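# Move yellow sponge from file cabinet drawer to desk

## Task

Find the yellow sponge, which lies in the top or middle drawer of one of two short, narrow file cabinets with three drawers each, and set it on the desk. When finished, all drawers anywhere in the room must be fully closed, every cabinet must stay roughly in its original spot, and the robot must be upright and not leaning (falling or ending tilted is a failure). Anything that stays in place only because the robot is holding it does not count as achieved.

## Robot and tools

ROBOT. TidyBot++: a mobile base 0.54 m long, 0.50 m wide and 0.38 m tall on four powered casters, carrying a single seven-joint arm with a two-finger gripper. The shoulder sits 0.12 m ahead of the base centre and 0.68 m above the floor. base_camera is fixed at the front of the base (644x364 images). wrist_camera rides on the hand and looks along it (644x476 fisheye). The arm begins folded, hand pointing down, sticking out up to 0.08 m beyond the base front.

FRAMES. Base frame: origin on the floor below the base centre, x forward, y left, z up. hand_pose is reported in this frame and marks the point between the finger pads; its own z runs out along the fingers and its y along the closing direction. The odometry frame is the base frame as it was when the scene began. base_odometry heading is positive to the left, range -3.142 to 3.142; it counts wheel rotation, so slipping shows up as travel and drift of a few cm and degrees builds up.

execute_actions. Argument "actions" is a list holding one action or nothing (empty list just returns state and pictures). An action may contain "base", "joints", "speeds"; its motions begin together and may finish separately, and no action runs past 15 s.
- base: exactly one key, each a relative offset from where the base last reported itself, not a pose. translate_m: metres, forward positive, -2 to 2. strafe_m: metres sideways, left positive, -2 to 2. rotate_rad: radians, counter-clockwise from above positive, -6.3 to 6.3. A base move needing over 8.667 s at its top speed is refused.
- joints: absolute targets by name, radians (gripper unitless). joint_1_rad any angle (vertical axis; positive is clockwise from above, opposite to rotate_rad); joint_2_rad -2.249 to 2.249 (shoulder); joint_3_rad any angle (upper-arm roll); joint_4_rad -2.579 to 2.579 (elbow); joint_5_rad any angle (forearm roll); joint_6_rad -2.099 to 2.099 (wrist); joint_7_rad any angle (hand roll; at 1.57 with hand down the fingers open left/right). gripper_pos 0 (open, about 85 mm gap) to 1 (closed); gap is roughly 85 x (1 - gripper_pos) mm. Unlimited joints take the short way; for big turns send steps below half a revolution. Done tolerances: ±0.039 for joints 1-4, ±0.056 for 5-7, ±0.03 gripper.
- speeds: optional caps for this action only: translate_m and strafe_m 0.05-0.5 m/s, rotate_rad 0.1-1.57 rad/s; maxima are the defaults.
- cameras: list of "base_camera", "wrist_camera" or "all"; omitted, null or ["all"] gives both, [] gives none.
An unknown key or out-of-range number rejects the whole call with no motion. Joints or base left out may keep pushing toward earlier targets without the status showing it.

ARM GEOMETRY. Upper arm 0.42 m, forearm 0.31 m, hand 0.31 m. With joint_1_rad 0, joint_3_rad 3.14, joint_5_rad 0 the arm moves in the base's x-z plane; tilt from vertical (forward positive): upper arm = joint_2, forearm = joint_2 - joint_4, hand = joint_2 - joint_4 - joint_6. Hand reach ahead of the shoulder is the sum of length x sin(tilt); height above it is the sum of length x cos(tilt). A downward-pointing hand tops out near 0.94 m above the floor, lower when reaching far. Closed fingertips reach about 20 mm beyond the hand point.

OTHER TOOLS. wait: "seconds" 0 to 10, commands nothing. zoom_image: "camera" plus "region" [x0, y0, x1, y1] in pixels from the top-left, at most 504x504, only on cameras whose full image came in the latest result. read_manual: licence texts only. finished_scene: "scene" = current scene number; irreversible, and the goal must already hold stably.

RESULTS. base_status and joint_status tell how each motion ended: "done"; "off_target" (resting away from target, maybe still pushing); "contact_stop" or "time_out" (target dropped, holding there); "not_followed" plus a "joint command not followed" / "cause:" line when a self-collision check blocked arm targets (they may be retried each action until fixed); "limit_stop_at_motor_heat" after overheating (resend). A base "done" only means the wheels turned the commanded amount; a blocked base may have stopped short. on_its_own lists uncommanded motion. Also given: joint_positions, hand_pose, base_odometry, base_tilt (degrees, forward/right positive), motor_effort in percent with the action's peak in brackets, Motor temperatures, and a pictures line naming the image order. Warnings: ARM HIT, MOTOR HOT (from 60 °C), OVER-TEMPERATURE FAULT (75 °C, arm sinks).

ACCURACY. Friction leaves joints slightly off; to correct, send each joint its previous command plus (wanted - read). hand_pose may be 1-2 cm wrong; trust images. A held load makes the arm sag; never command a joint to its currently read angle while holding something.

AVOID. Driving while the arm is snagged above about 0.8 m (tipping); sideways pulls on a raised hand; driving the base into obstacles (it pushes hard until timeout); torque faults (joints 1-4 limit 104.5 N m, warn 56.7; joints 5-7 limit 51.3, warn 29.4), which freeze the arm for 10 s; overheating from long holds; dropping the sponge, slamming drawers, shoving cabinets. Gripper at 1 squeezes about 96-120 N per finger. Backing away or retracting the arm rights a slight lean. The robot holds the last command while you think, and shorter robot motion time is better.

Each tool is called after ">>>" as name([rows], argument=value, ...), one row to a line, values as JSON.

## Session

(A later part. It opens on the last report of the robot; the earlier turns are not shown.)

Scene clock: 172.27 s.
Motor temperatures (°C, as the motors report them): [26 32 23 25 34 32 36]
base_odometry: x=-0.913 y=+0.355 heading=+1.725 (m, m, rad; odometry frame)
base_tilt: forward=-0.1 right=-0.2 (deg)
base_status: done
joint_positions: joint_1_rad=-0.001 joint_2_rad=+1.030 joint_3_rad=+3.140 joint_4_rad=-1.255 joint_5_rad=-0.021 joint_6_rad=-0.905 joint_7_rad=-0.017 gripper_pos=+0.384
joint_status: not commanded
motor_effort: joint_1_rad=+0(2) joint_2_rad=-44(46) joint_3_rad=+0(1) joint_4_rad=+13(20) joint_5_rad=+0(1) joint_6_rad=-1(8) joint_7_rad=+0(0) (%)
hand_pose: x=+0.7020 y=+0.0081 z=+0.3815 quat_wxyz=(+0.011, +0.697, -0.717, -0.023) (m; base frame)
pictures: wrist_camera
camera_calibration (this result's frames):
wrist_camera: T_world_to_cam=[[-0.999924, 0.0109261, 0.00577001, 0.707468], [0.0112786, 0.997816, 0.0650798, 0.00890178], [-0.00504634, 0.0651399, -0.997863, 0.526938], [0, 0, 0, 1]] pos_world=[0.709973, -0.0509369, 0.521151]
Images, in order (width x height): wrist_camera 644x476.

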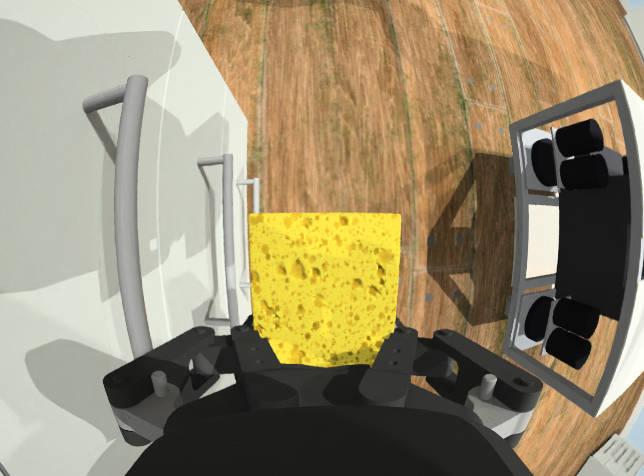

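>>> execute_actions([
  {"base":{"translate_m":0.03},"speeds":{"translate_m":0.05}},
], cameras=["wrist_camera"])

Scene clock: 176.80 s.
Motor temperatures (°C, as the motors report them): [26 32 23 25 34 32 36]
base_odometry: x=-0.918 y=+0.385 heading=+1.725 (m, m, rad; odometry frame)
base_tilt: forward=+0.0 right=-0.2 (deg)
base_status: done
joint_positions: joint_1_rad=-0.001 joint_2_rad=+1.021 joint_3_rad=+3.140 joint_4_rad=-1.297 joint_5_rad=-0.021 joint_6_rad=-0.916 joint_7_rad=-0.017 gripper_pos=+0.384
joint_status: not commanded
motor_effort: joint_1_rad=+0(2) joint_2_rad=-41(45) joint_3_rad=+1(1) joint_4_rad=+22(24) joint_5_rad=-1(0) joint_6_rad=+10(12) joint_7_rad=+0(1) (%)
hand_pose: x=+0.6800 y=+0.0081 z=+0.3783 quat_wxyz=(+0.026, +0.696, -0.717, -0.038) (m; base frame)
pictures: wrist_camera
camera_calibration (this result's frames):
wrist_camera: T_world_to_cam=[[-0.998781, 0.010696, 0.0481897, 0.668656], [0.0138026, 0.997816, 0.0646018, 0.00781081], [-0.0473935, 0.0651882, -0.996747, 0.552092], [0, 0, 0, 1]] pos_world=[0.693898, -0.0509356, 0.517569]
Images, in order (width x height): wrist_camera 644x476.

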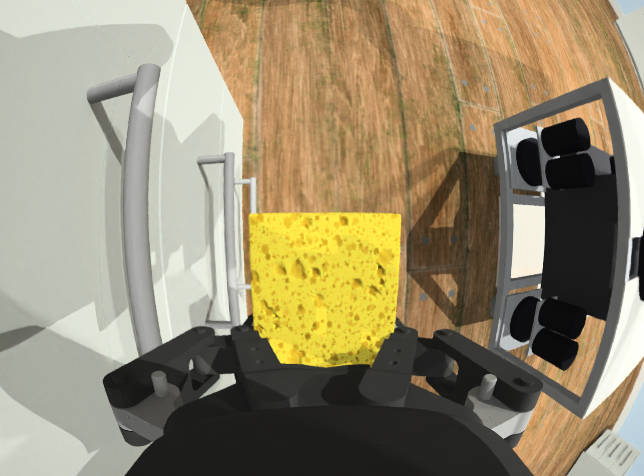

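>>> execute_actions([
  {"base":{"translate_m":-0.6}},
], cameras=[])

>>> execute_actions([
  {"joints":{"joint_2_rad":0.3,"joint_4_rad":-1.6,"joint_6_rad":-0.2,"joint_7_rad":1.57}},
], cameras=["wrist_camera"])

>>> execute_actions([
  {"base":{"rotate_rad":1.57}},
], cameras=["wrist_camera"])

Scene clock: 185.77 s.
Motor temperatures (°C, as the motors report them): [26 32 23 25 34 32 36]
base_odometry: x=-0.826 y=-0.208 heading=+1.724 (m, m, rad; odometry frame)
base_tilt: forward=-0.1 right=-0.1 (deg)
base_status: done
joint_positions: joint_1_rad=-0.001 joint_2_rad=+1.031 joint_3_rad=+3.140 joint_4_rad=-1.251 joint_5_rad=-0.021 joint_6_rad=-0.902 joint_7_rad=-0.017 gripper_pos=+0.384
joint_status: not commanded
motor_effort: joint_1_rad=+0(5) joint_2_rad=-44(47) joint_3_rad=+0(2) joint_4_rad=+13(22) joint_5_rad=+0(0) joint_6_rad=-1(10) joint_7_rad=+0(0) (%)
hand_pose: x=+0.7049 y=+0.0081 z=+0.3820 quat_wxyz=(+0.009, +0.697, -0.717, -0.021) (m; base frame)
pictures: none
No camera images: the call's "cameras" was empty. Leave "cameras" out to get every camera's image.

Scene clock: 188.20 s.
Motor temperatures (°C, as the motors report them): [26 32 23 25 34 32 36]
base_odometry: x=-0.826 y=-0.208 heading=+1.724 (m, m, rad; odometry frame)
base_tilt: forward=+0.0 right=-0.1 (deg)
base_status: not commanded
joint_positions: joint_1_rad=-0.001 joint_2_rad=+0.297 joint_3_rad=+3.140 joint_4_rad=-1.580 joint_5_rad=-0.021 joint_6_rad=-0.235 joint_7_rad=+1.529 gripper_pos=+0.384
joint_status: all done
motor_effort: joint_1_rad=-1(0) joint_2_rad=-32(47) joint_3_rad=+0(0) joint_4_rad=+21(22) joint_5_rad=-1(0) joint_6_rad=+7(7) joint_7_rad=+0(0) (%)
hand_pose: x=+0.8087 y=+0.0046 z=+0.8290 quat_wxyz=(-0.018, +0.870, -0.025, +0.492) (m; base frame)
pictures: wrist_camera
camera_calibration (this result's frames):
wrist_camera: T_world_to_cam=[[0.0212679, -0.997793, -0.0629013, 0.0473331], [-0.555368, 0.0405248, -0.830617, 1.18724], [0.831333, 0.0525988, -0.55328, -0.0706359], [0, 0, 0, 1]] pos_world=[0.717072, 0.00283126, 0.95004]
Images, in order (width x height): wrist_camera 644x476.

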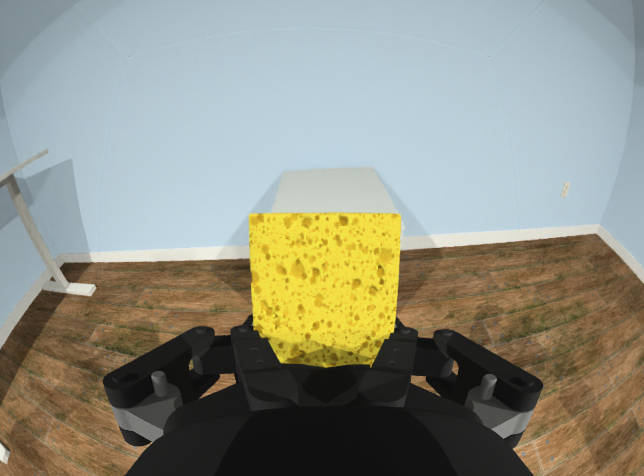

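Scene clock: 190.70 s.
Motor temperatures (°C, as the motors report them): [26 32 23 25 34 32 36]
base_odometry: x=-0.826 y=-0.208 heading=-2.989 (m, m, rad; odometry frame)
base_tilt: forward=+0.0 right=-0.2 (deg)
base_status: done
joint_positions: joint_1_rad=-0.008 joint_2_rad=+0.304 joint_3_rad=+3.132 joint_4_rad=-1.580 joint_5_rad=-0.021 joint_6_rad=-0.235 joint_7_rad=+1.529 gripper_pos=+0.384
joint_status: not commanded
motor_effort: joint_1_rad=+0(4) joint_2_rad=-32(35) joint_3_rad=+0(3) joint_4_rad=+21(21) joint_5_rad=-1(2) joint_6_rad=+7(7) joint_7_rad=+0(0) (%)
hand_pose: x=+0.8095 y=+0.0147 z=+0.8248 quat_wxyz=(-0.023, +0.872, -0.019, +0.489) (m; base frame)
pictures: wrist_camera
camera_calibration (this result's frames):
wrist_camera: T_world_to_cam=[[0.0358953, -0.997205, -0.065527, 0.0473769], [-0.560859, 0.0341676, -0.827206, 1.18545], [0.827133, 0.0664442, -0.558065, -0.0669584], [0, 0, 0, 1]] pos_world=[0.718552, 0.0111896, 0.946347]
Images, in order (width x height): wrist_camera 644x476.

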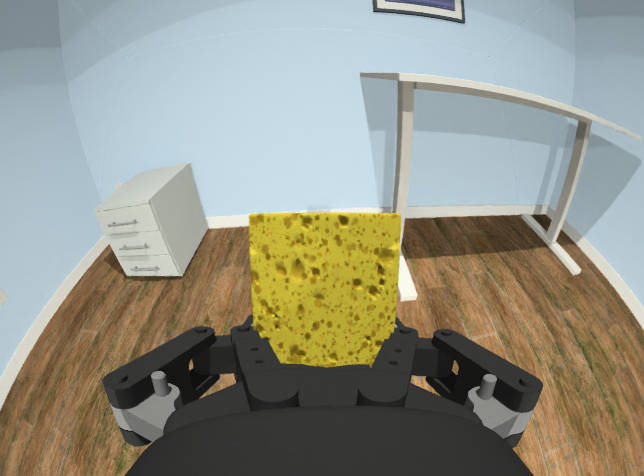

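>>> execute_actions([
  {"base":{"translate_m":0.5},"joints":{"joint_1_rad":0,"joint_2_rad":0.2,"joint_4_rad":-0.9,"joint_6_rad":-0.6}},
], cameras=[])

>>> execute_actions([
  {"base":{"strafe_m":-0.7}},
])

Scene clock: 208.60 s.
Motor temperatures (°C, as the motors report them): [26 32 23 25 34 32 36]
base_odometry: x=-1.320 y=-0.285 heading=-2.988 (m, m, rad; odometry frame)
base_tilt: forward=-0.1 right=-0.2 (deg)
base_status: done
joint_positions: joint_1_rad=-0.008 joint_2_rad=+0.210 joint_3_rad=+3.132 joint_4_rad=-0.920 joint_5_rad=-0.021 joint_6_rad=-0.563 joint_7_rad=+1.529 gripper_pos=+0.384
joint_status: all done
motor_effort: joint_1_rad=+0(1) joint_2_rad=-28(33) joint_3_rad=+1(0) joint_4_rad=+21(24) joint_5_rad=-1(1) joint_6_rad=+8(9) joint_7_rad=+0(0) (%)
hand_pose: x=+0.7998 y=+0.0160 z=+1.1895 quat_wxyz=(-0.031, +0.749, -0.013, +0.662) (m; base frame)
pictures: none
No camera images: the call's "cameras" was empty. Leave "cameras" out to get every camera's image.

Scene clock: 211.27 s.
Motor temperatures (°C, as the motors report them): [26 32 23 25 34 32 36]
base_odometry: x=-1.427 y=+0.407 heading=-2.988 (m, m, rad; odometry frame)
base_tilt: forward=-0.1 right=-0.1 (deg)
base_status: done
joint_positions: joint_1_rad=-0.003 joint_2_rad=+0.210 joint_3_rad=+3.134 joint_4_rad=-0.920 joint_5_rad=-0.021 joint_6_rad=-0.564 joint_7_rad=+1.529 gripper_pos=+0.384
joint_status: not commanded
motor_effort: joint_1_rad=-2(3) joint_2_rad=-29(30) joint_3_rad=-1(2) joint_4_rad=+21(22) joint_5_rad=-1(1) joint_6_rad=+8(9) joint_7_rad=+0(0) (%)
hand_pose: x=+0.7996 y=+0.0116 z=+1.1898 quat_wxyz=(-0.028, +0.749, -0.015, +0.662) (m; base frame)
pictures: base_camera, wrist_camera
camera_calibration (this result's frames):
wrist_camera: T_world_to_cam=[[0.0602147, -0.99697, -0.0492384, 0.0297661], [-0.16981, 0.0383777, -0.984729, 1.35667], [0.983635, 0.0676563, -0.166985, -0.445304], [0, 0, 0, 1]] pos_world=[0.666601, 0.00773781, 1.26306]
Images, in order (width x height): base_camera 644x364, wrist_camera 644x476.

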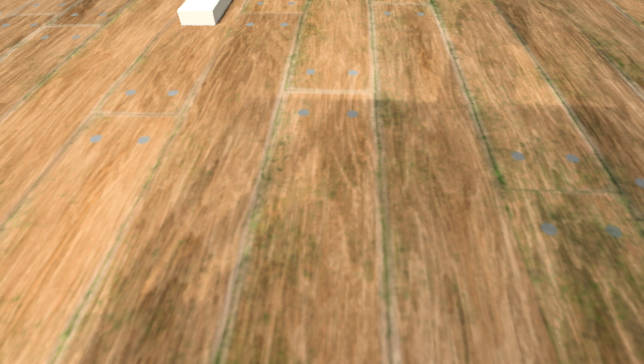

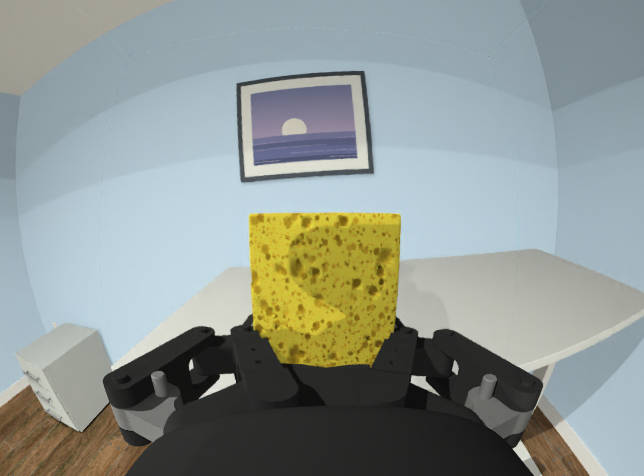

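>>> execute_actions([
  {"joints":{"joint_2_rad":0.2,"joint_4_rad":-0.55,"joint_6_rad":-1.95},"base":{"translate_m":0.25}},
], cameras=["wrist_camera"])

Scene clock: 216.73 s.
Motor temperatures (°C, as the motors report them): [26 32 23 25 34 32 36]
base_odometry: x=-1.675 y=+0.369 heading=-2.988 (m, m, rad; odometry frame)
base_tilt: forward=+0.0 right=-0.1 (deg)
base_status: done
joint_positions: joint_1_rad=-0.003 joint_2_rad=+0.208 joint_3_rad=+3.134 joint_4_rad=-0.571 joint_5_rad=-0.021 joint_6_rad=-1.921 joint_7_rad=+1.529 gripper_pos=+0.384
joint_status: all done
motor_effort: joint_1_rad=-1(1) joint_2_rad=-22(29) joint_3_rad=+1(0) joint_4_rad=+15(22) joint_5_rad=-1(1) joint_6_rad=+4(8) joint_7_rad=+0(0) (%)
hand_pose: x=+0.5594 y=+0.0119 z=+1.0359 quat_wxyz=(-0.016, +0.976, -0.009, +0.219) (m; base frame)
pictures: wrist_camera
camera_calibration (this result's frames):
wrist_camera: T_world_to_cam=[[0.0235968, -0.997567, -0.0655967, 0.0743591], [-0.923605, 0.00335928, -0.383331, 0.963444], [0.382619, 0.0696309, -0.921279, 0.882758], [0, 0, 0, 1]] pos_world=[0.550328, 0.00947448, 1.18746]
Images, in order (width x height): wrist_camera 644x476.

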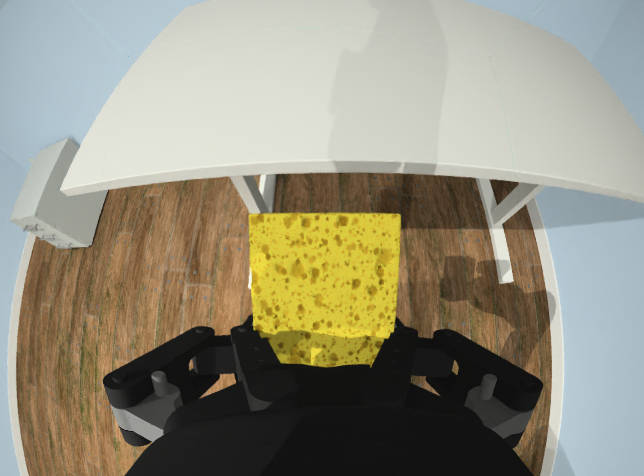

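>>> execute_actions([
  {"base":{"strafe_m":-0.2}},
], cameras=[])

>>> execute_actions([
  {"base":{"translate_m":0.2},"speeds":{"translate_m":0.2}},
])

Scene clock: 226.67 s.
Motor temperatures (°C, as the motors report them): [26 32 23 25 34 32 36]
base_odometry: x=-1.705 y=+0.567 heading=-2.988 (m, m, rad; odometry frame)
base_tilt: forward=-0.1 right=-0.1 (deg)
base_status: done
joint_positions: joint_1_rad=+0.000 joint_2_rad=+0.207 joint_3_rad=+3.135 joint_4_rad=-0.571 joint_5_rad=-0.021 joint_6_rad=-1.921 joint_7_rad=+1.529 gripper_pos=+0.384
joint_status: not commanded
motor_effort: joint_1_rad=-1(2) joint_2_rad=-22(25) joint_3_rad=+0(1) joint_4_rad=+15(16) joint_5_rad=-1(2) joint_6_rad=+3(4) joint_7_rad=+0(0) (%)
hand_pose: x=+0.5592 y=+0.0099 z=+1.0363 quat_wxyz=(-0.015, +0.976, -0.012, +0.219) (m; base frame)
pictures: none
No camera images: the call's "cameras" was empty. Leave "cameras" out to get every camera's image.

Scene clock: 228.53 s.
Motor temperatures (°C, as the motors report them): [26 32 23 25 34 32 36]
base_odometry: x=-1.903 y=+0.536 heading=-2.988 (m, m, rad; odometry frame)
base_tilt: forward=+0.0 right=-0.1 (deg)
base_status: done
joint_positions: joint_1_rad=+0.000 joint_2_rad=+0.203 joint_3_rad=+3.135 joint_4_rad=-0.569 joint_5_rad=-0.021 joint_6_rad=-1.921 joint_7_rad=+1.529 gripper_pos=+0.384
joint_status: not commanded
motor_effort: joint_1_rad=+0(0) joint_2_rad=-22(25) joint_3_rad=+1(0) joint_4_rad=+15(16) joint_5_rad=-1(1) joint_6_rad=+4(4) joint_7_rad=+0(0) (%)
hand_pose: x=+0.5580 y=+0.0099 z=+1.0384 quat_wxyz=(-0.015, +0.975, -0.012, +0.222) (m; base frame)
pictures: base_camera, wrist_camera
camera_calibration (this result's frames):
wrist_camera: T_world_to_cam=[[0.0194219, -0.997677, -0.0652937, 0.0746311], [-0.921215, 0.00752382, -0.388982, 0.967603], [0.38857, 0.0677043, -0.918929, 0.880044], [0, 0, 0, 1]] pos_world=[0.547962, 0.00759493, 1.18995]
Images, in order (width x height): base_camera 644x364, wrist_camera 644x476.

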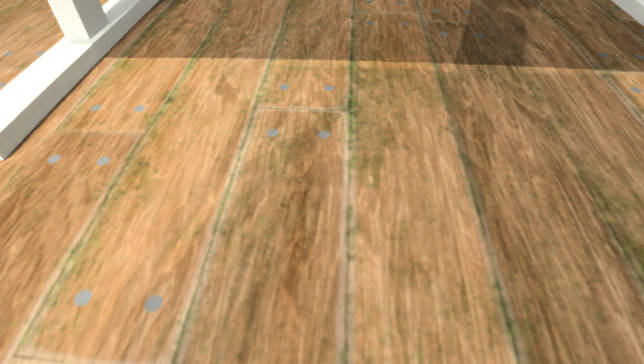

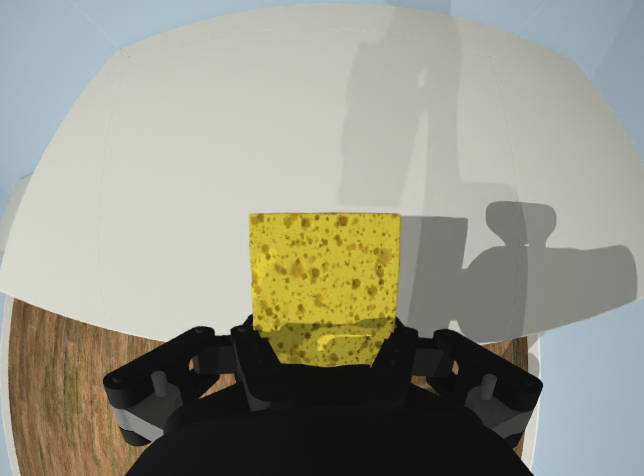

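>>> execute_actions([
  {"base":{"translate_m":0.15},"speeds":{"translate_m":0.2}},
], cameras=[])

>>> execute_actions([
  {"joints":{"joint_2_rad":0.22,"joint_4_rad":-0.72,"joint_6_rad":-1.9}},
], cameras=["wrist_camera"])

Scene clock: 236.10 s.
Motor temperatures (°C, as the motors report them): [26 31 23 25 34 32 36]
base_odometry: x=-2.052 y=+0.513 heading=-2.988 (m, m, rad; odometry frame)
base_tilt: forward=+0.0 right=-0.2 (deg)
base_status: done
joint_positions: joint_1_rad=+0.000 joint_2_rad=+0.203 joint_3_rad=+3.135 joint_4_rad=-0.569 joint_5_rad=-0.021 joint_6_rad=-1.921 joint_7_rad=+1.529 gripper_pos=+0.384
joint_status: not commanded
motor_effort: joint_1_rad=+0(1) joint_2_rad=-22(25) joint_3_rad=+1(0) joint_4_rad=+15(15) joint_5_rad=-1(1) joint_6_rad=+4(4) joint_7_rad=+0(0) (%)
hand_pose: x=+0.5580 y=+0.0099 z=+1.0388 quat_wxyz=(-0.015, +0.975, -0.011, +0.222) (m; base frame)
pictures: none
No camera images: the call's "cameras" was empty. Leave "cameras" out to get every camera's image.

Scene clock: 237.20 s.
Motor temperatures (°C, as the motors report them): [26 31 23 25 34 32 36]
base_odometry: x=-2.052 y=+0.513 heading=-2.988 (m, m, rad; odometry frame)
base_tilt: forward=-0.1 right=-0.1 (deg)
base_status: not commanded
joint_positions: joint_1_rad=+0.000 joint_2_rad=+0.217 joint_3_rad=+3.135 joint_4_rad=-0.705 joint_5_rad=-0.021 joint_6_rad=-1.921 joint_7_rad=+1.529 gripper_pos=+0.384
joint_status: all done
motor_effort: joint_1_rad=+0(0) joint_2_rad=-24(24) joint_3_rad=+1(0) joint_4_rad=+16(17) joint_5_rad=-1(1) joint_6_rad=+2(4) joint_7_rad=+0(0) (%)
hand_pose: x=+0.5515 y=+0.0099 z=+0.9853 quat_wxyz=(-0.014, +0.989, -0.012, +0.149) (m; base frame)
pictures: wrist_camera
camera_calibration (this result's frames):
wrist_camera: T_world_to_cam=[[0.00978226, -0.997732, -0.0665966, 0.077883], [-0.968735, 0.00705537, -0.247997, 0.82828], [0.247905, 0.0669405, -0.966469, 0.958144], [0, 0, 0, 1]] pos_world=[0.564093, 0.00772399, 1.13661]
Images, in order (width x height): wrist_camera 644x476.

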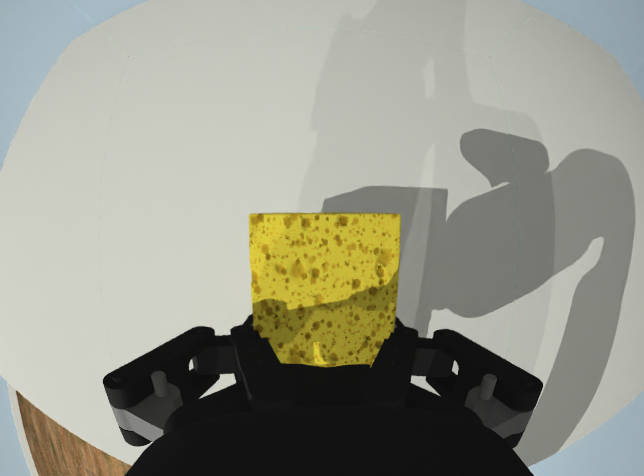

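Lower via joint 2 until contact.

>>> execute_actions([
  {"joints":{"joint_2_rad":0.3}},
], cameras=["wrist_camera"])

Scene clock: 243.43 s.
Motor temperatures (°C, as the motors report them): [26 31 23 25 34 32 36]
base_odometry: x=-2.052 y=+0.513 heading=-2.988 (m, m, rad; odometry frame)
base_tilt: forward=-0.1 right=-0.2 (deg)
base_status: not commanded
joint_positions: joint_1_rad=+0.000 joint_2_rad=+0.244 joint_3_rad=+3.135 joint_4_rad=-0.700 joint_5_rad=-0.021 joint_6_rad=-1.921 joint_7_rad=+1.529 gripper_pos=+0.384
joint_status: joint_2_rad off_target (ended at +0.244, target +0.300)
motor_effort: joint_1_rad=+0(0) joint_2_rad=-14(23) joint_3_rad=+1(0) joint_4_rad=+11(16) joint_5_rad=-1(1) joint_6_rad=+6(10) joint_7_rad=+0(0) (%)
hand_pose: x=+0.5601 y=+0.0099 z=+0.9749 quat_wxyz=(-0.014, +0.990, -0.013, +0.137) (m; base frame)
pictures: wrist_camera
camera_calibration (this result's frames):
wrist_camera: T_world_to_cam=[[0.00825887, -0.997729, -0.0668409, 0.078198], [-0.97412, 0.00707177, -0.225922, 0.815554], [0.225882, 0.0669769, -0.97185, 0.963578], [0, 0, 0, 1]] pos_world=[0.576147, 0.00771555, 1.12593]
Images, in order (width x height): wrist_camera 644x476.

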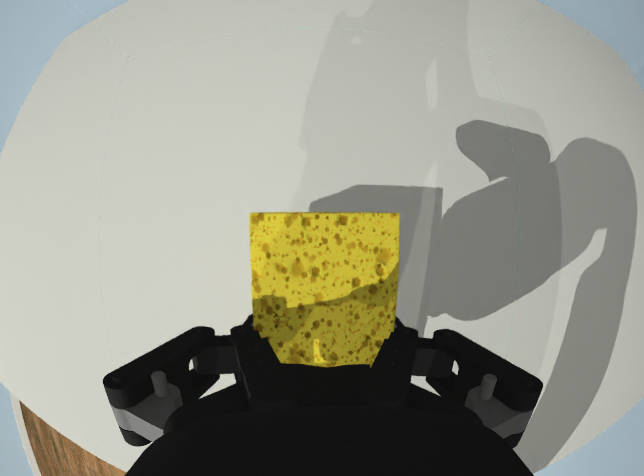

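>>> execute_actions([
  {"joints":{"joint_2_rad":0.245,"gripper_pos":0}},
], cameras=["wrist_camera"])

>>> execute_actions([
  {"joints":{"joint_2_rad":0.1,"joint_4_rad":-0.5}},
], cameras=["wrist_camera"])

>>> execute_actions([
  {"base":{"translate_m":-0.35}},
], cameras=["wrist_camera"])

Scene clock: 250.37 s.
Motor temperatures (°C, as the motors report them): [26 31 23 25 34 32 36]
base_odometry: x=-2.052 y=+0.513 heading=-2.988 (m, m, rad; odometry frame)
base_tilt: forward=+0.0 right=-0.2 (deg)
base_status: not commanded
joint_positions: joint_1_rad=+0.000 joint_2_rad=+0.243 joint_3_rad=+3.135 joint_4_rad=-0.705 joint_5_rad=-0.021 joint_6_rad=-1.921 joint_7_rad=+1.529 gripper_pos=+0.000
joint_status: all done
motor_effort: joint_1_rad=+0(0) joint_2_rad=-24(25) joint_3_rad=+0(0) joint_4_rad=+15(16) joint_5_rad=-2(1) joint_6_rad=+2(5) joint_7_rad=+0(0) (%)
hand_pose: x=+0.5593 y=+0.0099 z=+0.9735 quat_wxyz=(-0.013, +0.991, -0.013, +0.135) (m; base frame)
pictures: wrist_camera
camera_calibration (this result's frames):
wrist_camera: T_world_to_cam=[[0.00796767, -0.997732, -0.0668426, 0.0782732], [-0.975127, 0.00705454, -0.221536, 0.810662], [0.221505, 0.0669452, -0.972859, 0.965812], [0, 0, 0, 1]] pos_world=[0.575943, 0.00772038, 1.12442]
Images, in order (width x height): wrist_camera 644x476.

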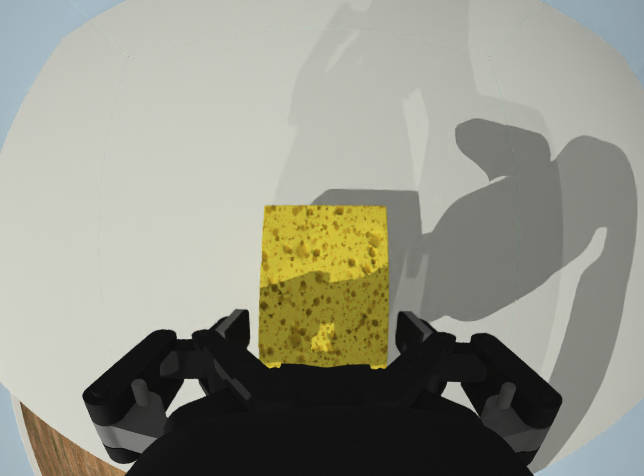

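Scene clock: 251.97 s.
Motor temperatures (°C, as the motors report them): [26 31 23 25 34 32 36]
base_odometry: x=-2.052 y=+0.513 heading=-2.988 (m, m, rad; odometry frame)
base_tilt: forward=+0.0 right=-0.1 (deg)
base_status: not commanded
joint_positions: joint_1_rad=+0.000 joint_2_rad=+0.095 joint_3_rad=+3.135 joint_4_rad=-0.510 joint_5_rad=-0.021 joint_6_rad=-1.921 joint_7_rad=+1.529 gripper_pos=+0.000
joint_status: all done
motor_effort: joint_1_rad=+0(0) joint_2_rad=-16(27) joint_3_rad=+1(0) joint_4_rad=+13(18) joint_5_rad=-1(1) joint_6_rad=+5(5) joint_7_rad=+0(0) (%)
hand_pose: x=+0.5170 y=+0.0099 z=+1.1053 quat_wxyz=(-0.016, +0.953, -0.010, +0.303) (m; base frame)
pictures: wrist_camera
camera_calibration (this result's frames):
wrist_camera: T_world_to_cam=[[0.0300423, -0.997656, -0.0614761, 0.0700832], [-0.843129, 0.00774153, -0.537656, 1.07981], [0.536871, 0.0679847, -0.84092, 0.794469], [0, 0, 0, 1]] pos_world=[0.481786, 0.00754783, 1.25296]
Images, in order (width x height): wrist_camera 644x476.

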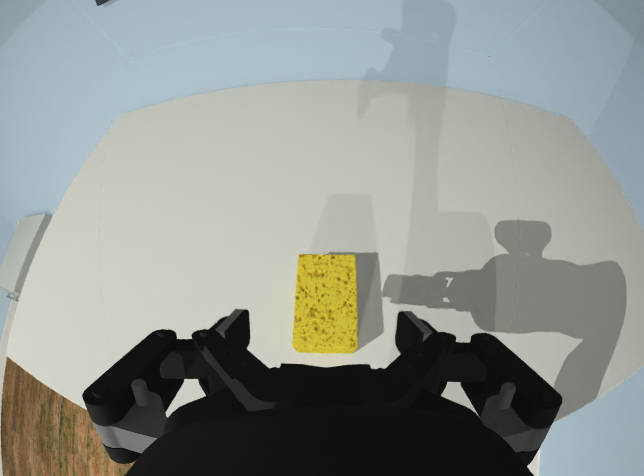

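Scene clock: 254.23 s.
Motor temperatures (°C, as the motors report them): [26 31 23 25 34 32 36]
base_odometry: x=-1.705 y=+0.567 heading=-2.989 (m, m, rad; odometry frame)
base_tilt: forward=-0.1 right=-0.2 (deg)
base_status: done
joint_positions: joint_1_rad=+0.000 joint_2_rad=+0.094 joint_3_rad=+3.135 joint_4_rad=-0.510 joint_5_rad=-0.021 joint_6_rad=-1.921 joint_7_rad=+1.529 gripper_pos=+0.000
joint_status: not commanded
motor_effort: joint_1_rad=+0(2) joint_2_rad=-16(21) joint_3_rad=+1(1) joint_4_rad=+13(14) joint_5_rad=-1(2) joint_6_rad=+5(5) joint_7_rad=+0(0) (%)
hand_pose: x=+0.5166 y=+0.0099 z=+1.1057 quat_wxyz=(-0.016, +0.953, -0.010, +0.303) (m; base frame)
pictures: wrist_camera
camera_calibration (this result's frames):
wrist_camera: T_world_to_cam=[[0.0301024, -0.997656, -0.0614466, 0.0700558], [-0.842605, 0.00774134, -0.538477, 1.08031], [0.53769, 0.0679847, -0.840397, 0.79401], [0, 0, 0, 1]] pos_world=[0.481238, 0.00754805, 1.25331]
Images, in order (width x height): wrist_camera 644x476.

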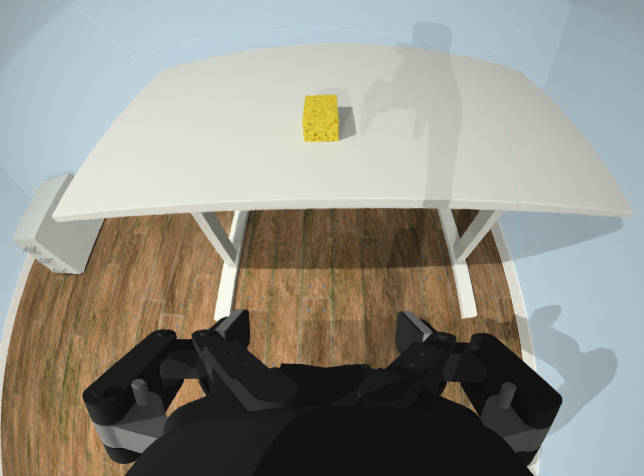

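>>> finished_scene(scene=2)

The scene is finished: the task was done.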